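## Task

Scene 1: a wooden die sits loose on the upturned palm of the robot hand. Reorient it with that hand alone until the two-pip face points up; its yaw about vertical is free, and the goal picture is just one acceptable example. The die must never contact anything other than the hand, which includes the wrist camera, its post and the arm's last link, and it must never leave the hand. Otherwise the task fails. To finish, the die must rest still on the palm or fingers without touching the wrist, camera or post. The palm must face straight up. No hand motor may show moving or overload or be building toward a shutdown; motors that were dead from the start are exempt. Then declare done. The hand is opened when you declare, and the result must hold with the hand open. Only resting on the open hand counts; anything the robot alone holds in place does not.

## Robot and tools

Robot: a single UR-type six-joint arm carrying a 16-motor right hand (three fingers plus a thumb). There is one arm and one hand, so every motion argument is a single row.

Frames. Scene frame: the origin is on the table under the arm base, +z is up, and +y is to the left when looking along +x. Result poses (end_effector_position in m, end_effector_quat_wxyz) and velocities are given in this frame. The hand point sits in front of the palm, where thumb and index/middle tips meet in a pinch. Its axes are: +z along the straight fingers toward the tips; +x across the palm, away from the thumb; +y out of the palm face. The palm face lies at y = -0.062 m. So 'palm straight up' means hand +y points to scene +z. A rigid mast on the palm side near the wrist (x +0.05..+0.10, z -0.16..-0.11, out to y +0.06) can collide. The die must not rest against it or the camera.

Row format (24 numbers, each in [-1, 1]):
- 1-6: dx, dy, dz, rx, ry, rz. These are an offset of the hand point from its measured pose at the start of the action, in the hand point's own axes, not a pose. 1.0 equals 0.6 m or 180 degrees, and rx, ry, rz form one rotation vector. Every row in an action is measured from that same start pose, not chained. All zeros means stay put.
- 7-22: hand joint goals (absolute), in this order: index_mcp, index_abd, index_pip, index_dip, middle_mcp, middle_abd, middle_pip, middle_dip, ring_mcp, ring_abd, ring_pip, ring_dip, thumb_cmc, thumb_axl, thumb_mcp, thumb_ipl. Each maps linearly between the joint's stops. Straight values: finger mcp -0.75, abd 0.00, pip -0.58, dip -0.70. thumb_cmc -0.71 (flat beside palm), thumb_axl -0.68, thumb_mcp -0.23, thumb_ipl -0.17. Toward +1, finger joints curl toward the palm, and abd swings the finger away from the thumb. thumb_cmc toward +1 brings the thumb in front of the palm.
- 23: current_limit, the cap for all motors, linear from 0 mA at -1 to 550 mA at +1 (minimum 11 mA). It also limits joint speed.
- 24: speed, the set-point rate, (speed+1)/2 of 5.9 rad/s. Both start at +0.4 and -0.6 and persist once written.

Tools:
- execute_actions(actions): a list of actions. Each action is a list of up to 15 rows, one row per 1/30 s step, and the last row repeats to fill 15 steps (0.5 s). An empty list returns state and images only. Each step clips the commanded pose to 100 mm and 16 degrees from the measured pose, so large offsets need several actions.
- move(target, speed, stop_force, blocking): a straight path of the hand point toward one row, whose offsets are from the last pose shown in a result. speed is in m/s, 0.002-0.5 (default 0.25); turning is capped at twice that in rad/s. stop_force (9-40 N) ends the path on resisted push along the path line; it cannot be combined with blocking=false, is unreliable when rotating, and should be omitted when backing off a contact. blocking=false returns after 0.5 s; then use wait or stop before sending other motion. The result adds a 'move:' line with the ending (done, off_target, moving, held, fault, contact) and limits (paced = pose clipped, held = steps blocked).
- wait(seconds 0-10): the robot holds its last command.
- stop(): brakes a running move.
- zoom_image(camera, region [x0,y0,x1,y1] px, at most 504x504). Cameras: cam_head_left, cam_head_right, cam_high, cam_low (896x504), cam_wrist (504x504).
- show_instructions(): shows the reference goal image. read_manual(section='licences'): licence texts.
- finished_scene(scene 1 or 2): ends that scene for good; call it only once the die is settled correctly.

Reading results: hand_goal (written goals), hand_measured (actual joint positions, same scale), hand_current_ma (positive pushes toward -1), hand_state (moving, goal, blocked, overload), hand_current_limit, hand_speed. Resending hand_measured values relaxes a grip, while resending hand_goal keeps it. 'Hand target' is the pose the controller is steering to, and 'pose unreachable' means the clearance check altered the command. Wrist force/torque are in hand axes, noisy, offset up to about 4 N, and saturate near 50 N.

Hazards: a motor at or above 495 mA accumulates time and shuts down at 5 s, staying off for 10 s, so avoid squeezing hard for long. Joint torque at a load limit (wrist joints 26.6 N m, others 142) or any external force of 150 N stops the arm for 10 s and drops the rest of the call. Hand commands sent during a stop are lost. Arm motors heat while holding and brake at 85 °C. Time passes while the model thinks, and the robot holds its last command. Do not let the die fall, roll off the fingertips, or strike the mast or camera; keep the palm roughly upward while flicking or rolling it with the fingers. The finished state needs the palm level and the die still and clear of the wrist. Loose objects may get a brief random push.

Each tool is called as name(argument=value, ...) on one line, values as JSON.

Reference images:

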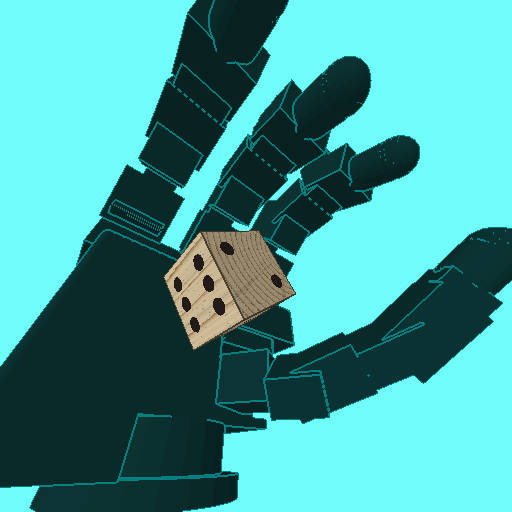

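## Session

execute_actions(actions=[])

Scene clock: 0.00 s.
end_effector_position=(+0.5993, +0.0785, +0.5162) hand_goal=(-0.046, +0.000, +0.008, -0.280, -0.046, +0.000, +0.008, -0.280, -0.046, +0.000, +0.008, -0.280, +0.104, -0.266, -0.032, +0.018) hand_measured=(-0.062, +0.000, +0.006, -0.282, -0.060, +0.000, +0.006, -0.282, -0.060, +0.000, +0.006, -0.282, +0.092, -0.270, -0.034, +0.016) hand_current_ma=(-80, +0, -12, -13, -77, +0, -12, -12, -80, +0, -13, -13, -62, -25, -12, -11) hand_state=(goal, goal, goal, goal, goal, goal, goal, goal, goal, goal, goal, goal, goal, goal, goal, goal) hand_current_limit=0.40 hand_speed=-0.60 end_effector_quat_wxyz=(+0.509, +0.447, +0.525, +0.515) end_effector_velocity=(-0.000, +0.001, -0.000) end_effector_angular_velocity=(-0.000, +0.001, +0.001)
Joint positions: [-0.18  -1.2    2.208 -4.193 -1.325 -0.058]
Joint velocities: [ 0.001  0.     0.001  0.     0.    -0.   ]
Joint torques (N m, as the arm reports them, + toward a larger angle): no reading
Motor temperatures (°C, as the motors report them): [21 21 22 28 31 28]
Wrist force (N, on the end effector, along its own x y z axes, offset not removed): no reading
Wrist torque (N m, same axes, about the end effector's origin, offset not removed): no reading
Hand target: +0.599, +0.078, +0.516; +0.509, +0.447, +0.525, +0.515

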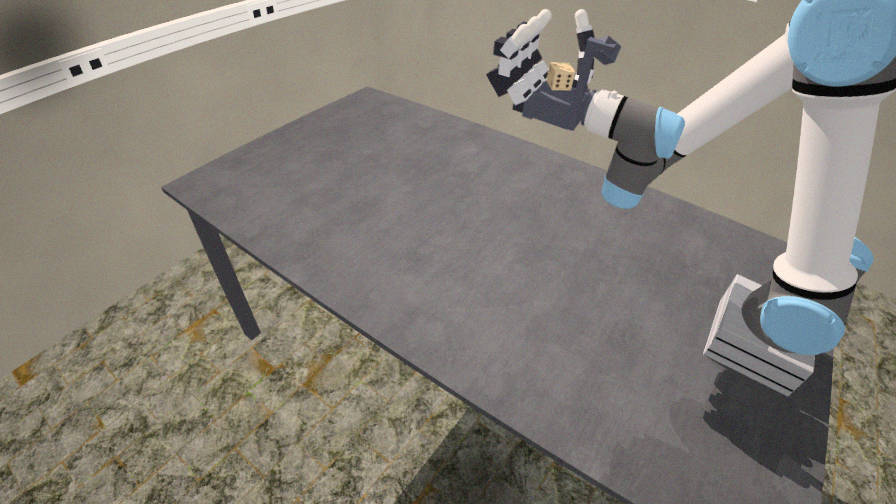

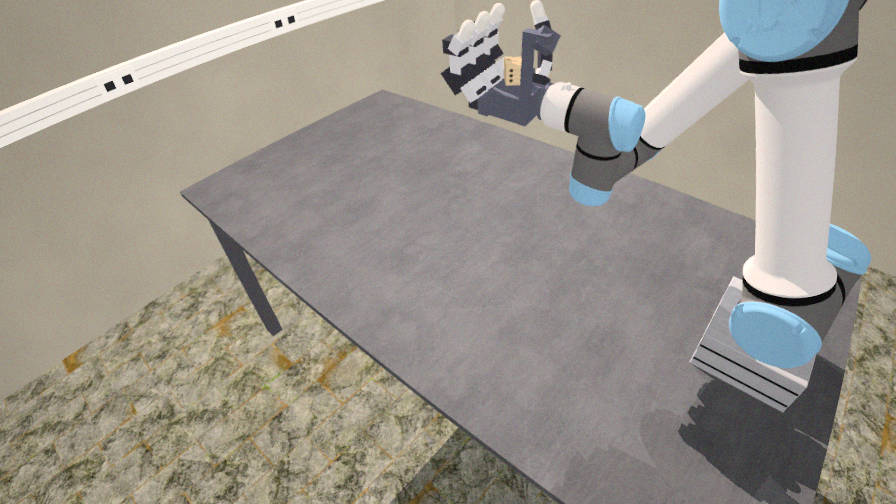

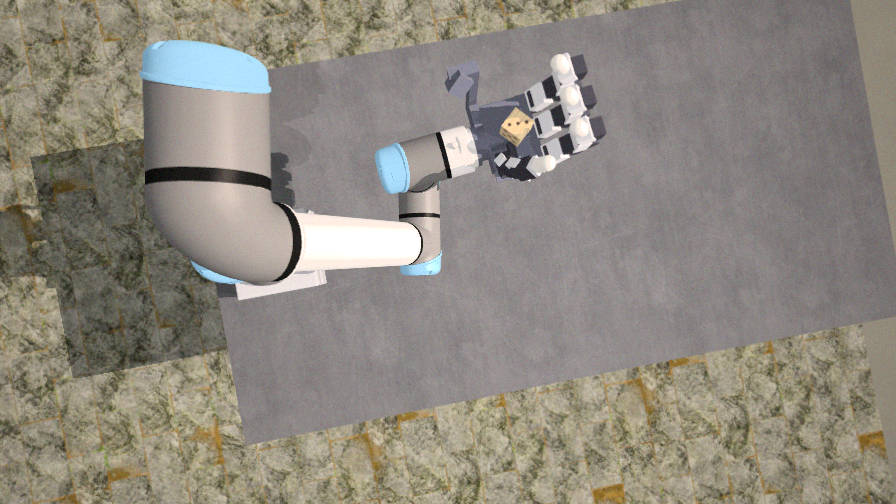

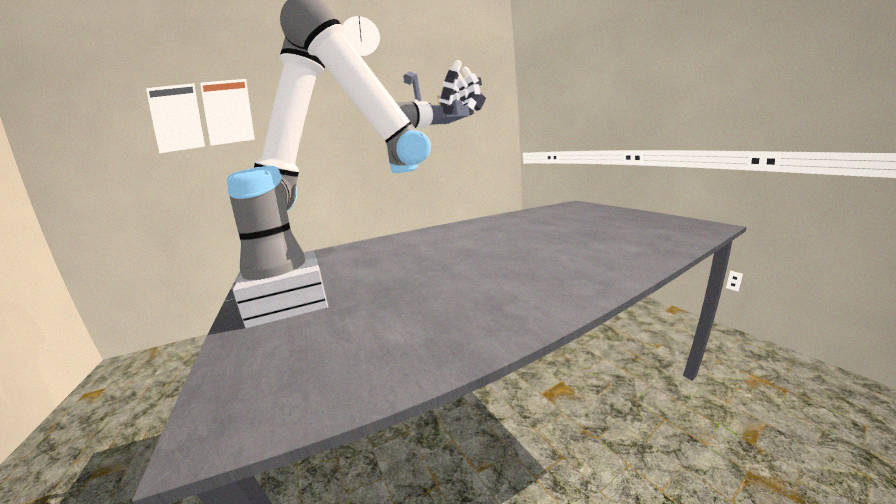

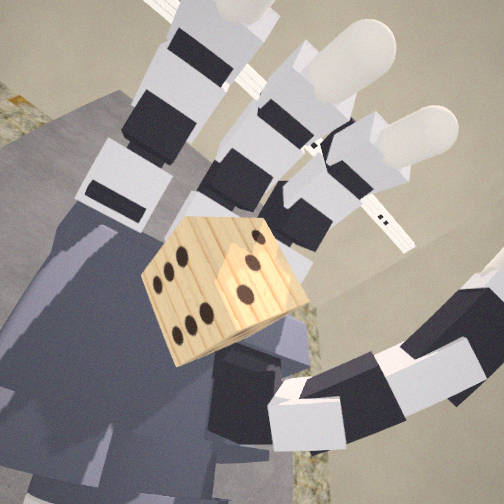

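zoom_image(camera="cam_high", region=[440, 50, 620, 190])

zoom_image(camera="cam_head_left", region=[480, 10, 640, 130])

zoom_image(camera="cam_low", region=[390, 50, 500, 130])

Region (440, 50, 620, 190) of cam_high's 896x504 image, scaled by 2.800, with more detail than that image has.

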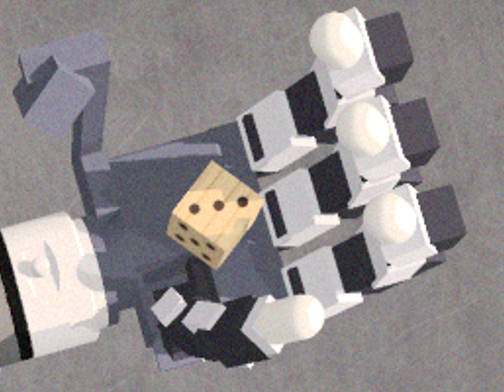

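Region (480, 10, 640, 130) of cam_head_left's 896x504 image, scaled by 3.150, with more detail than that image has; it fills the top 378 rows of this view, and the rest is white.

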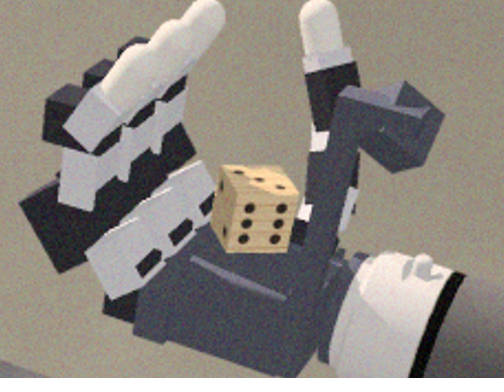

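Region (390, 50, 500, 130) of cam_low's 896x504 image, scaled by 4.582, with more detail than that image has; it fills the top 367 rows of this view, and the rest is white.

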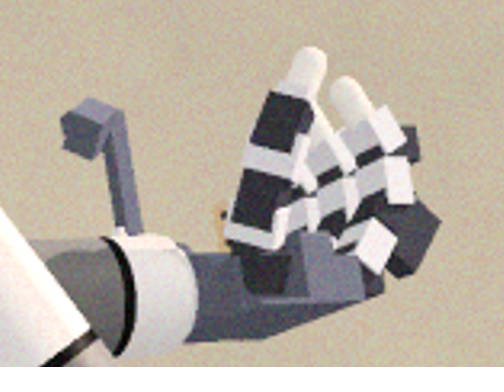

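execute_actions(actions=[[[0,0,0,0,0,0,-0.046,0,0.008,-0.28,-0.046,0,0.008,-0.28,-0.046,0,0.008,-0.28,0.7,-0.68,-0.23,-0.17,0.4,-0.6]],[[0,0,0,0,0,0,0.3,0,0.008,-0.28,0.3,0,0.008,-0.28,0.3,0,0.008,-0.28,0.7,-0.68,-0.23,-0.17,0.4,-0.6]],[[0,0,0,0,0,0,0.3,0,0.008,-0.28,0.3,0,0.008,-0.28,0.3,0,0.008,-0.28,0.7,-0.68,-0.23,-0.17,0.4,-0.6]]])

zoom_image(camera="cam_high", region=[440, 50, 620, 190])

Scene clock: 13.00 s.
end_effector_position=(+0.5993, +0.0785, +0.5162) hand_goal=(+0.300, +0.000, +0.008, -0.280, +0.300, +0.000, +0.008, -0.280, +0.300, +0.000, +0.008, -0.280, +0.700, -0.680, -0.230, -0.170) hand_measured=(+0.296, +0.000, +0.008, -0.282, +0.296, +0.000, +0.008, -0.282, +0.296, +0.000, +0.006, -0.282, +0.700, -0.678, -0.228, -0.168) hand_current_ma=(-25, +0, -5, -12, -24, +0, -5, -11, -25, +0, -5, -12, +1, +14, +9, +13) hand_state=(goal, goal, goal, goal, goal, goal, goal, goal, goal, goal, goal, goal, goal, goal, goal, goal) hand_current_limit=0.40 hand_speed=-0.60 end_effector_quat_wxyz=(+0.509, +0.447, +0.525, +0.515) end_effector_velocity=(-0.000, +0.001, +0.000) end_effector_angular_velocity=(-0.000, -0.001, +0.002)
Joint positions: [-0.18  -1.2    2.208 -4.193 -1.325 -0.058]
Joint velocities: [ 0.001 -0.    -0.    -0.     0.002 -0.   ]
Joint torques (N m, as the arm reports them, + toward a larger angle): [  3.69 -27.69  -7.65  -3.66  -0.93  -0.58]
Motor temperatures (°C, as the motors report them): [21 21 22 28 31 28]
Wrist force (N, on the end effector, along its own x y z axes, offset not removed): [1.9 0.6 -2.3]
Wrist torque (N m, same axes, about the end effector's origin, offset not removed): [-0.15 -0.18 0.15]
Hand target: +0.599, +0.078, +0.516; +0.509, +0.447, +0.525, +0.515
Off the commanded pose: 0.000 m, 0 deg.

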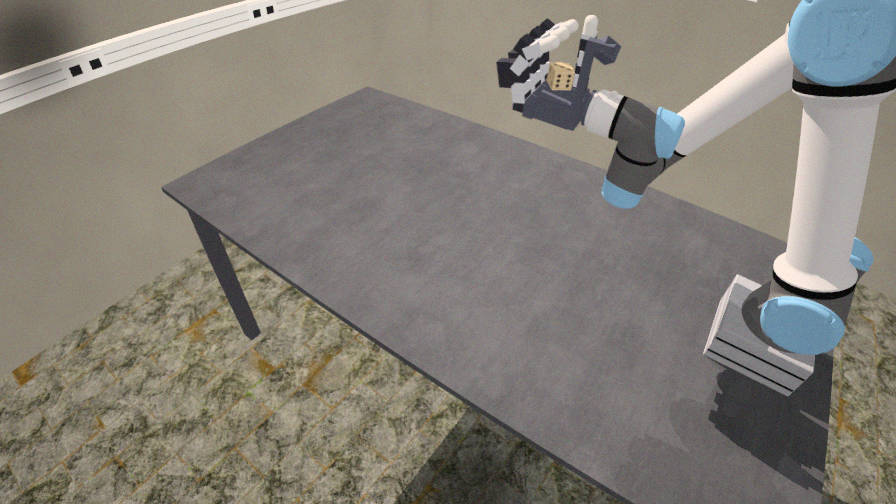

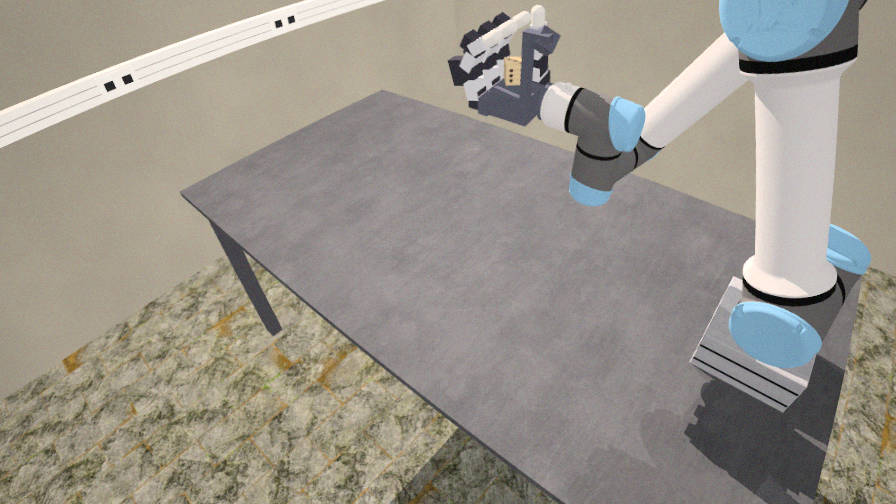

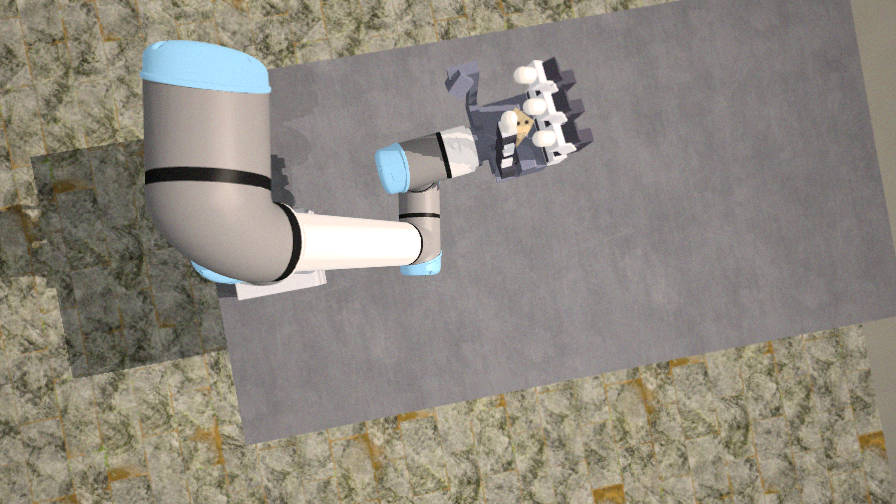

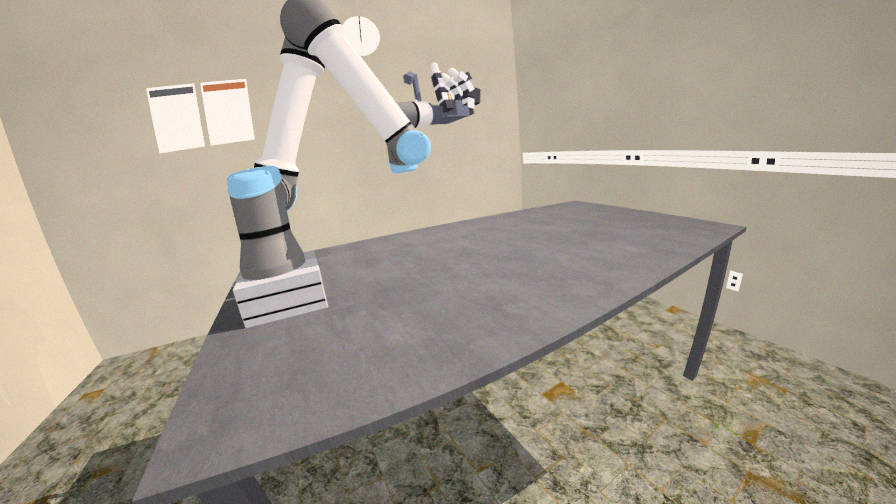

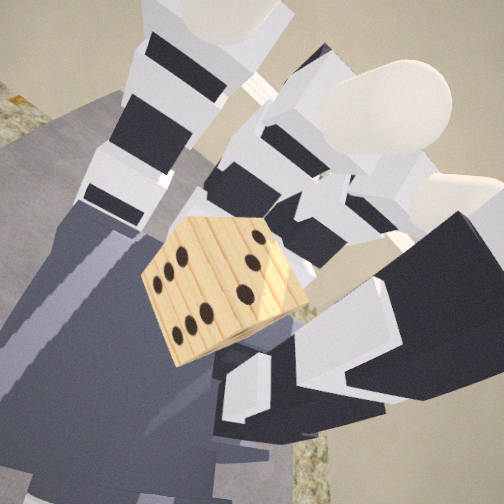

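Region (440, 50, 620, 190) of cam_high's 896x504 image, scaled by 2.800, with more detail than that image has.

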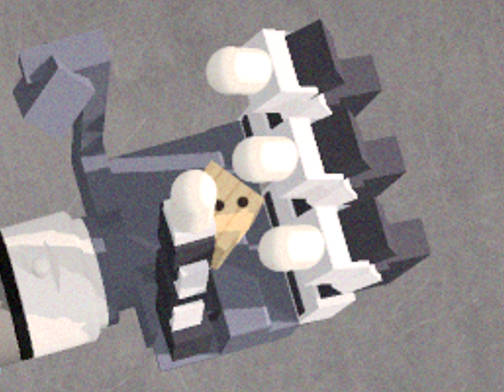

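execute_actions(actions=[[[0,0,0,0,0,0,0.3,0,0.008,-0.28,0.0,0,0.008,-0.28,0.0,0,0.008,-0.28,1,-0.68,-0.23,-0.17,0.4,-0.6]],[[0,0,0,0,0,0,0.3,0,0.008,-0.28,0.0,0,0.7,0.0,0.0,0,0.7,0.0,1,-0.68,-0.23,-0.17,0.4,-0.6]],[[0,0,0,0,0,0,0.3,0,0.008,-0.28,0.0,0,0.7,0.0,0.0,0,0.7,0.0,1,-0.68,-0.23,-0.17,0.4,-0.6]]])

zoom_image(camera="cam_high", region=[440, 50, 620, 190])

zoom_image(camera="cam_head_left", region=[480, 10, 640, 130])

Scene clock: 18.63 s.
end_effector_position=(+0.5993, +0.0785, +0.5162) hand_goal=(+0.300, +0.000, +0.008, -0.280, +0.000, +0.000, +0.700, +0.000, +0.000, +0.000, +0.700, +0.000, +1.000, -0.680, -0.230, -0.170) hand_measured=(+0.296, +0.000, +0.008, -0.282, -0.006, +0.000, +0.674, -0.006, -0.004, +0.000, +0.700, -0.002, +1.000, -0.678, -0.228, -0.168) hand_current_ma=(-25, +0, -5, -12, -38, +0, -135, -32, -18, +0, +0, -11, +1, +14, +9, +13) hand_state=(goal, goal, goal, goal, goal, goal, blocked, goal, goal, goal, goal, goal, goal, goal, goal, goal) hand_current_limit=0.40 hand_speed=-0.60 end_effector_quat_wxyz=(+0.509, +0.447, +0.525, +0.515) end_effector_velocity=(-0.000, -0.001, -0.000) end_effector_angular_velocity=(-0.000, -0.000, -0.003)
Joint positions: [-0.18  -1.2    2.208 -4.193 -1.325 -0.058]
Joint velocities: [-0.001 -0.     0.    -0.001 -0.002 -0.   ]
Joint torques (N m, as the arm reports them, + toward a larger angle): [  4.53 -26.95  -6.96  -3.48  -1.06  -0.63]
Motor temperatures (°C, as the motors report them): [21 21 22 28 31 28]
Wrist force (N, on the end effector, along its own x y z axes, offset not removed): [-1.3 -0.1 -0.2]
Wrist torque (N m, same axes, about the end effector's origin, offset not removed): [-0.51 0.07 -0.26]
Hand target: +0.599, +0.078, +0.516; +0.509, +0.447, +0.525, +0.515
Off the commanded pose: 0.000 m, 0 deg.

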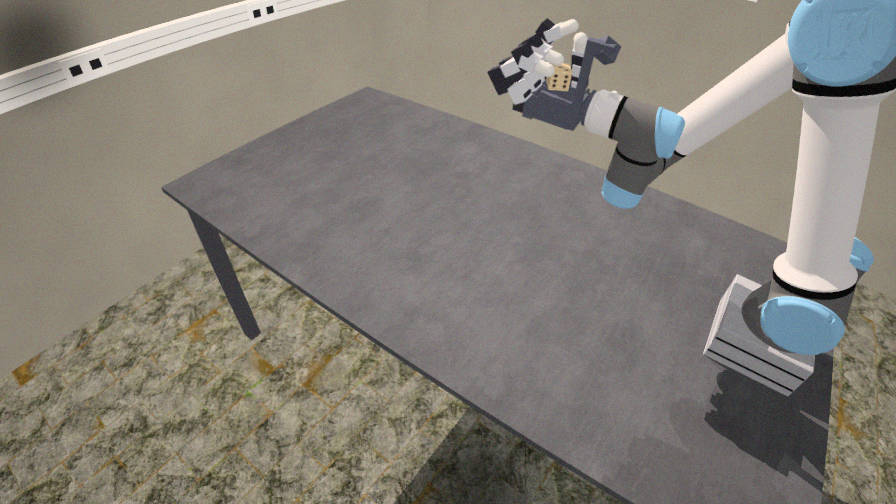

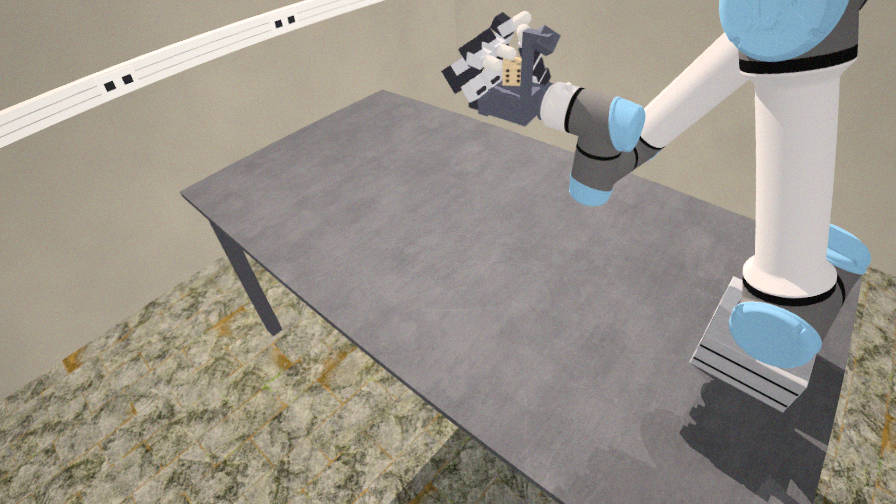

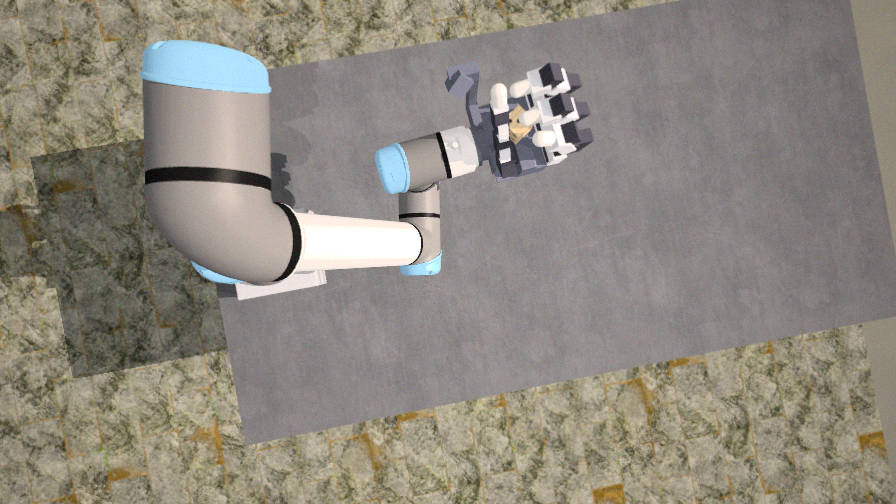

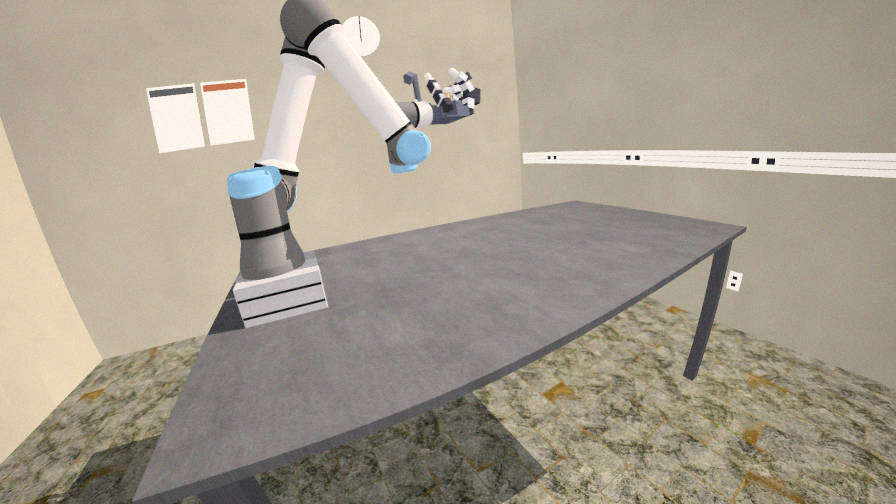

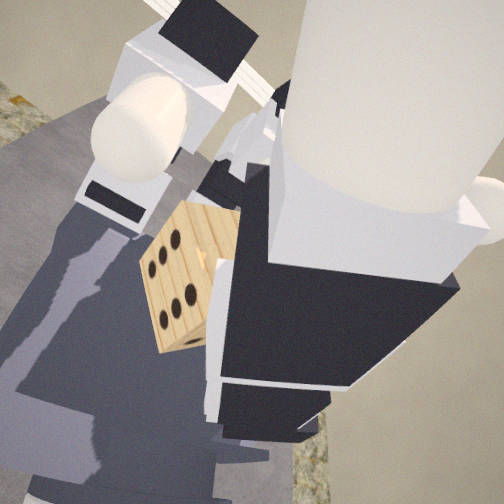

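Region (440, 50, 620, 190) of cam_high's 896x504 image, scaled by 2.800, with more detail than that image has.

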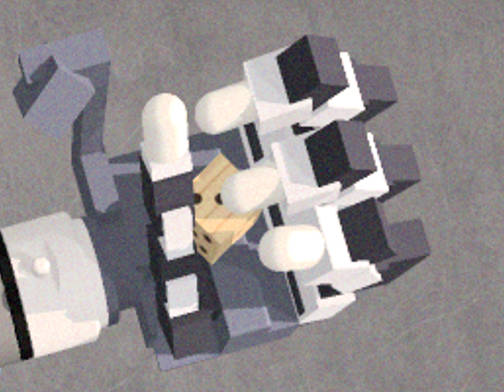

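Region (480, 10, 640, 130) of cam_head_left's 896x504 image, scaled by 3.150, with more detail than that image has; it fills the top 378 rows of this view, and the rest is white.

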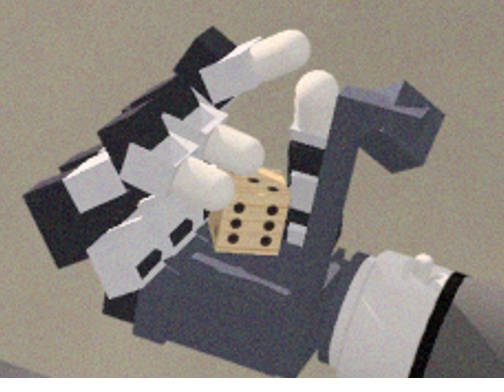

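execute_actions(actions=[[[0,0,0,0,0,0,0.3,0,0.008,-0.28,-0.1,0,0.7,0.0,-0.1,0,0.7,0.0,0.57,0.4,-0.23,-0.17,0.4,-0.6]],[[0,0,0,0,0,0,0.3,0,0.008,-0.28,-0.1,0,0.7,0.0,-0.1,0,0.7,0.0,0.57,0.4,0.44,0.48,0.4,-0.6]],[[0,0,0,0,0,0,0.3,0,0.008,-0.28,-0.1,0,0.7,0.0,-0.1,0,0.7,0.0,0.57,0.4,0.44,0.48,0.4,-0.6]]])

zoom_image(camera="cam_high", region=[440, 50, 620, 190])

zoom_image(camera="cam_head_left", region=[480, 10, 640, 130])

Scene clock: 28.33 s.
end_effector_position=(+0.5993, +0.0785, +0.5162) hand_goal=(+0.300, +0.000, +0.008, -0.280, -0.100, +0.000, +0.700, +0.000, -0.100, +0.000, +0.700, +0.000, +0.570, +0.400, +0.440, +0.480) hand_measured=(+0.296, +0.000, +0.008, -0.282, -0.102, +0.000, +0.700, -0.002, -0.102, +0.000, +0.700, -0.002, +0.542, +0.400, +0.366, +0.414) hand_current_ma=(-25, +0, -5, -12, -10, +0, -2, -11, -10, +0, +0, -11, -165, +6, -385, -253) hand_state=(goal, goal, goal, goal, goal, goal, goal, goal, goal, goal, goal, goal, moving, moving, moving, moving) hand_current_limit=0.40 hand_speed=-0.60 end_effector_quat_wxyz=(+0.509, +0.447, +0.525, +0.515) end_effector_velocity=(-0.000, -0.002, +0.000) end_effector_angular_velocity=(-0.000, -0.001, -0.004)
Joint positions: [-0.18  -1.2    2.208 -4.193 -1.325 -0.058]
Joint velocities: [-0.002 -0.     0.    -0.    -0.002 -0.   ]
Joint torques (N m, as the arm reports them, + toward a larger angle): [  4.64 -27.21  -8.46  -3.4   -1.18  -0.82]
Motor temperatures (°C, as the motors report them): [21 21 22 28 31 28]
Wrist force (N, on the end effector, along its own x y z axes, offset not removed): [2.0 -0.7 0.7]
Wrist torque (N m, same axes, about the end effector's origin, offset not removed): [-0.59 -0.44 0.00]
Hand target: +0.599, +0.078, +0.516; +0.509, +0.447, +0.525, +0.515
Off the commanded pose: 0.000 m, 0 deg.

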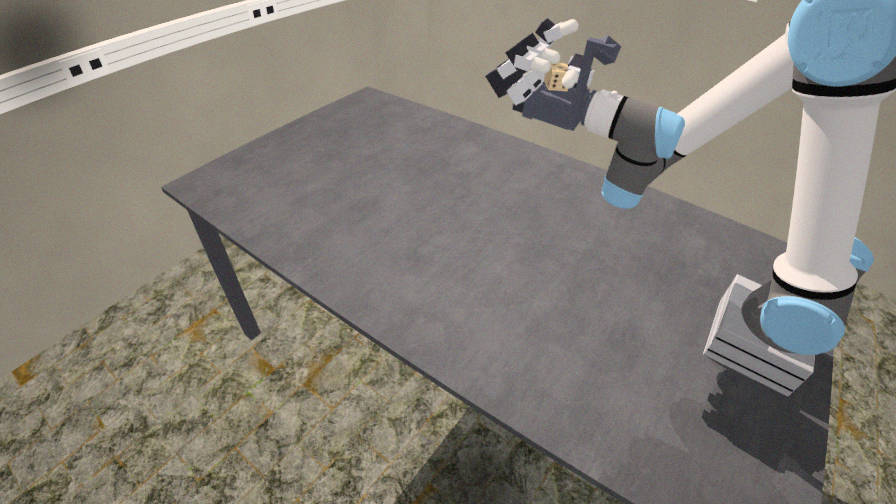

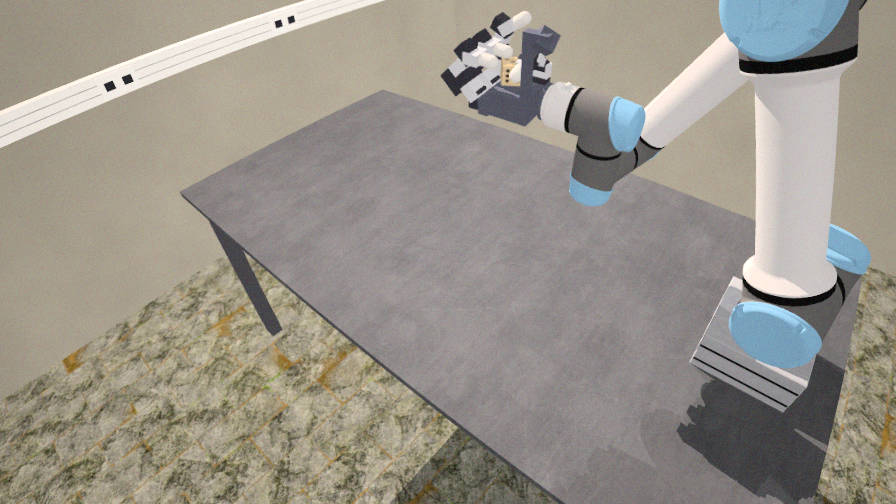

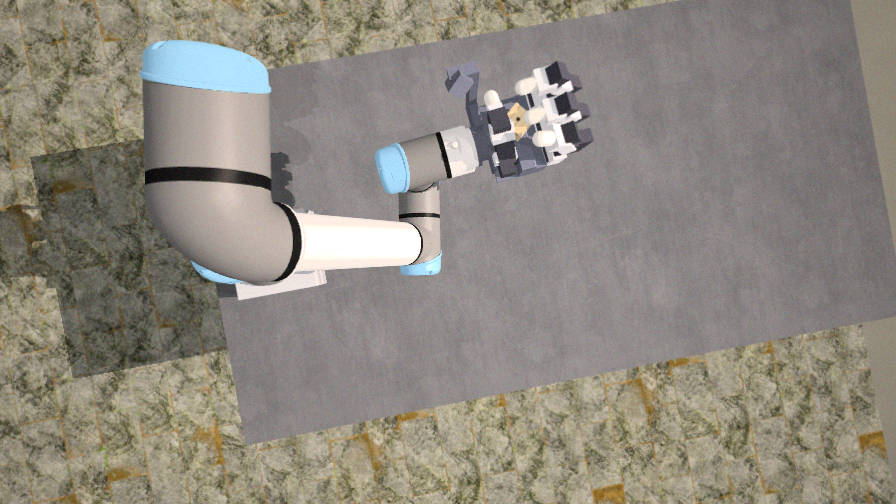

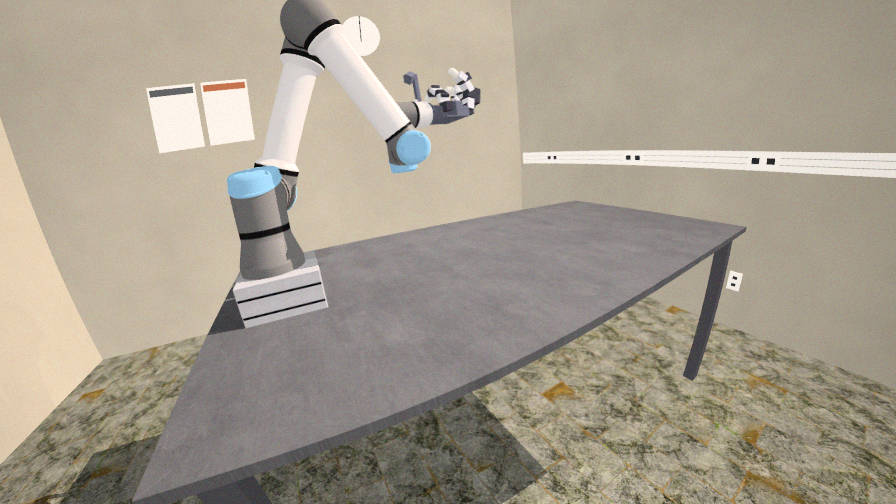

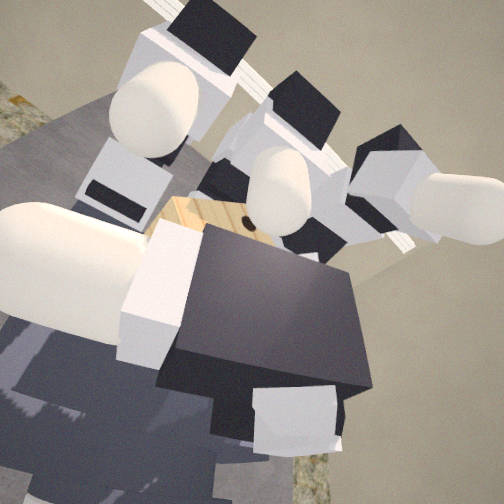

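Region (440, 50, 620, 190) of cam_high's 896x504 image, scaled by 2.800, with more detail than that image has.

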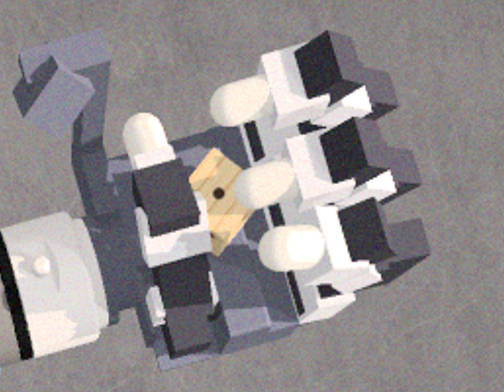

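Region (480, 10, 640, 130) of cam_head_left's 896x504 image, scaled by 3.150, with more detail than that image has; it fills the top 378 rows of this view, and the rest is white.

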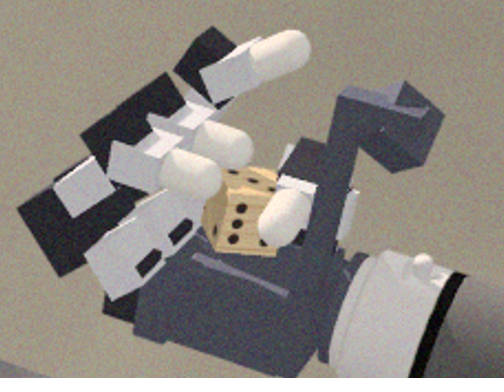

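execute_actions(actions=[[[0,0,0,0,0,0,0.3,0,0.008,-0.28,-0.1,0,0.7,0.0,-0.1,0,0.7,0.0,0.3,0.4,0.44,0.48,0.4,-0.6]],[[0,0,0,0,0,0,0.3,0,0.008,-0.28,-0.1,0,0.7,0.0,-0.1,0,0.7,0.0,0.3,0.4,0.6,0.7,0.4,-0.6]],[[0,0,0,0,0,0,0.3,0,0.008,-0.28,-0.1,0,0.7,0.0,-0.1,0,0.7,0.0,0.3,0.4,0.6,0.7,0.4,-0.6]]])

zoom_image(camera="cam_high", region=[440, 50, 620, 190])

zoom_image(camera="cam_head_left", region=[480, 10, 640, 130])

Scene clock: 37.27 s.
end_effector_position=(+0.5993, +0.0785, +0.5162) hand_goal=(+0.300, +0.000, +0.008, -0.280, -0.100, +0.000, +0.700, +0.000, -0.100, +0.000, +0.700, +0.000, +0.300, +0.400, +0.600, +0.700) hand_measured=(+0.296, +0.000, +0.008, -0.282, -0.102, +0.000, +0.700, -0.002, -0.102, +0.000, +0.700, -0.002, +0.272, +0.416, +0.480, +0.570) hand_current_ma=(-25, +0, -5, -12, -15, +0, -2, -11, -10, +0, +0, -11, -143, +92, -385, -385) hand_state=(goal, goal, goal, goal, goal, goal, goal, goal, goal, goal, goal, goal, blocked, goal, blocked, blocked) hand_current_limit=0.40 hand_speed=-0.60 end_effector_quat_wxyz=(+0.509, +0.447, +0.525, +0.515) end_effector_velocity=(+0.000, -0.001, +0.000) end_effector_angular_velocity=(+0.000, -0.000, -0.002)
Joint positions: [-0.18  -1.2    2.208 -4.193 -1.325 -0.058]
Joint velocities: [-0.001 -0.    -0.    -0.    -0.001  0.   ]
Joint torques (N m, as the arm reports them, + toward a larger angle): [  3.03 -27.88  -8.1   -3.41  -1.05  -0.71]
Motor temperatures (°C, as the motors report them): [21 21 22 28 31 28]
Wrist force (N, on the end effector, along its own x y z axes, offset not removed): [-0.6 1.0 2.1]
Wrist torque (N m, same axes, about the end effector's origin, offset not removed): [-0.39 0.06 -0.27]
Hand target: +0.599, +0.078, +0.516; +0.509, +0.447, +0.525, +0.515
Off the commanded pose: 0.000 m, 0 deg.

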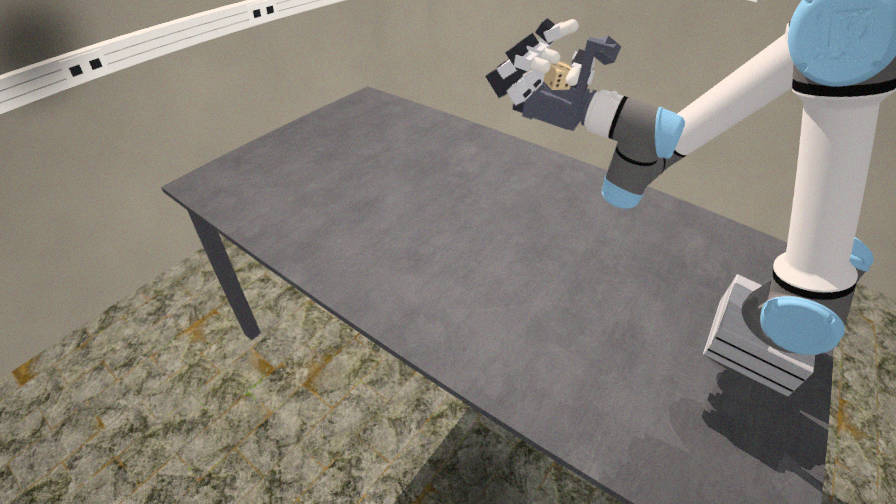

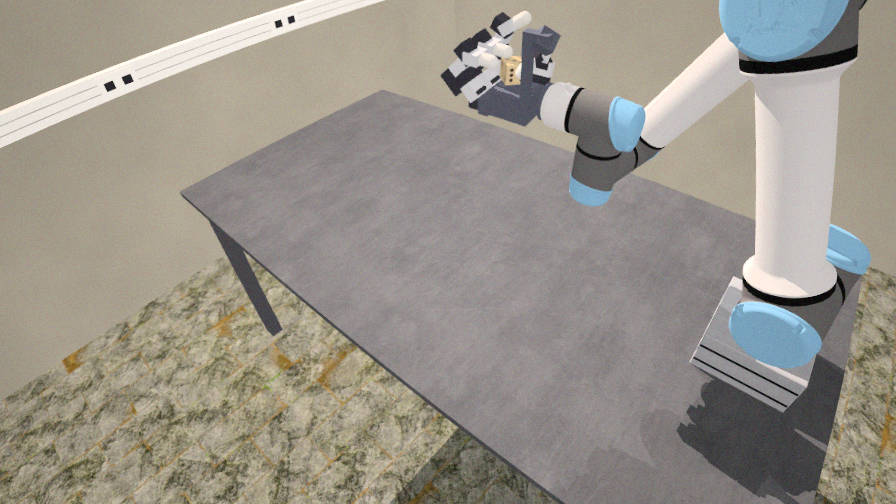

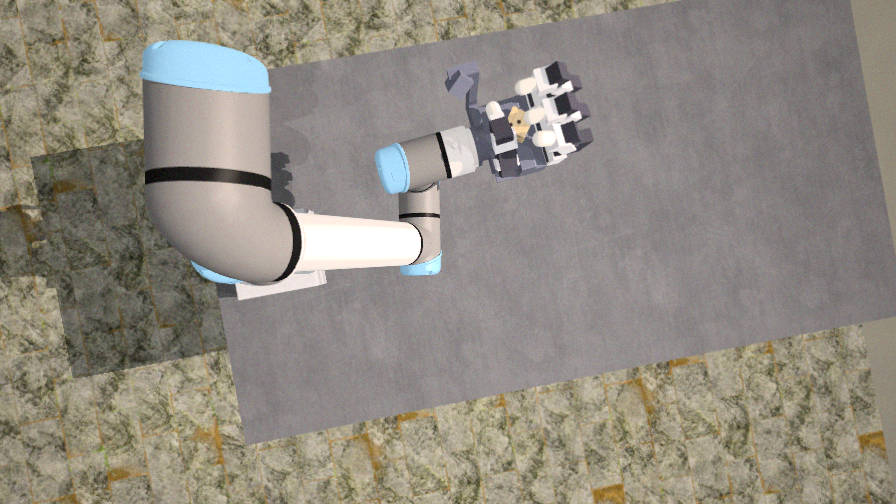

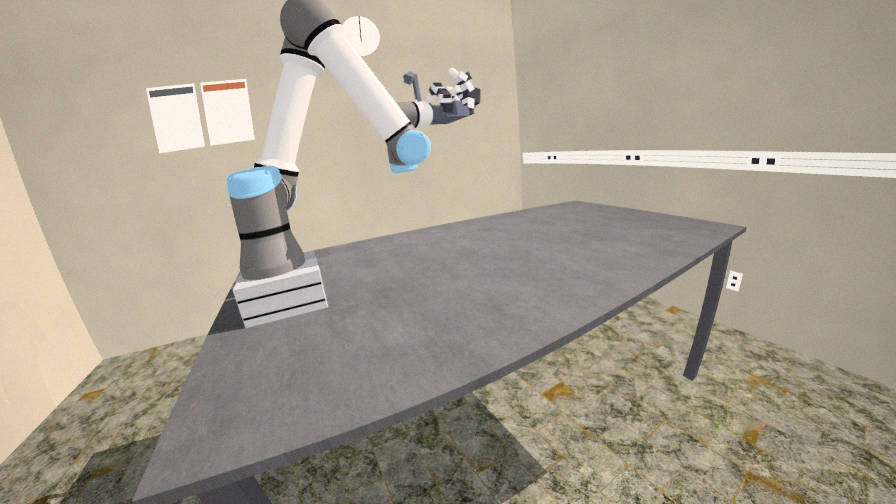

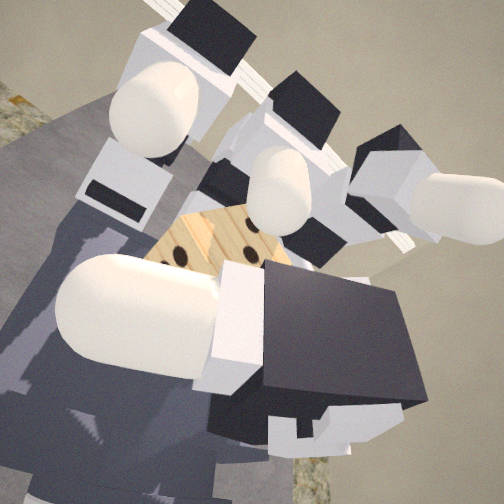

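Region (440, 50, 620, 190) of cam_high's 896x504 image, scaled by 2.800, with more detail than that image has.

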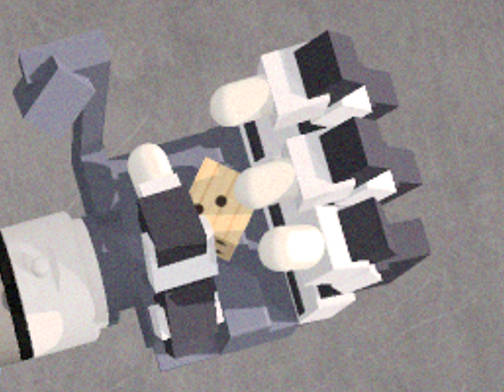

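Region (480, 10, 640, 130) of cam_head_left's 896x504 image, scaled by 3.150, with more detail than that image has; it fills the top 378 rows of this view, and the rest is white.

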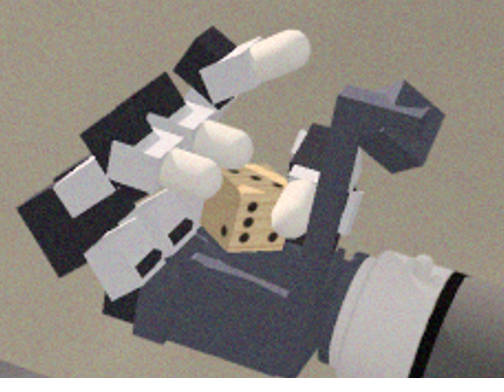

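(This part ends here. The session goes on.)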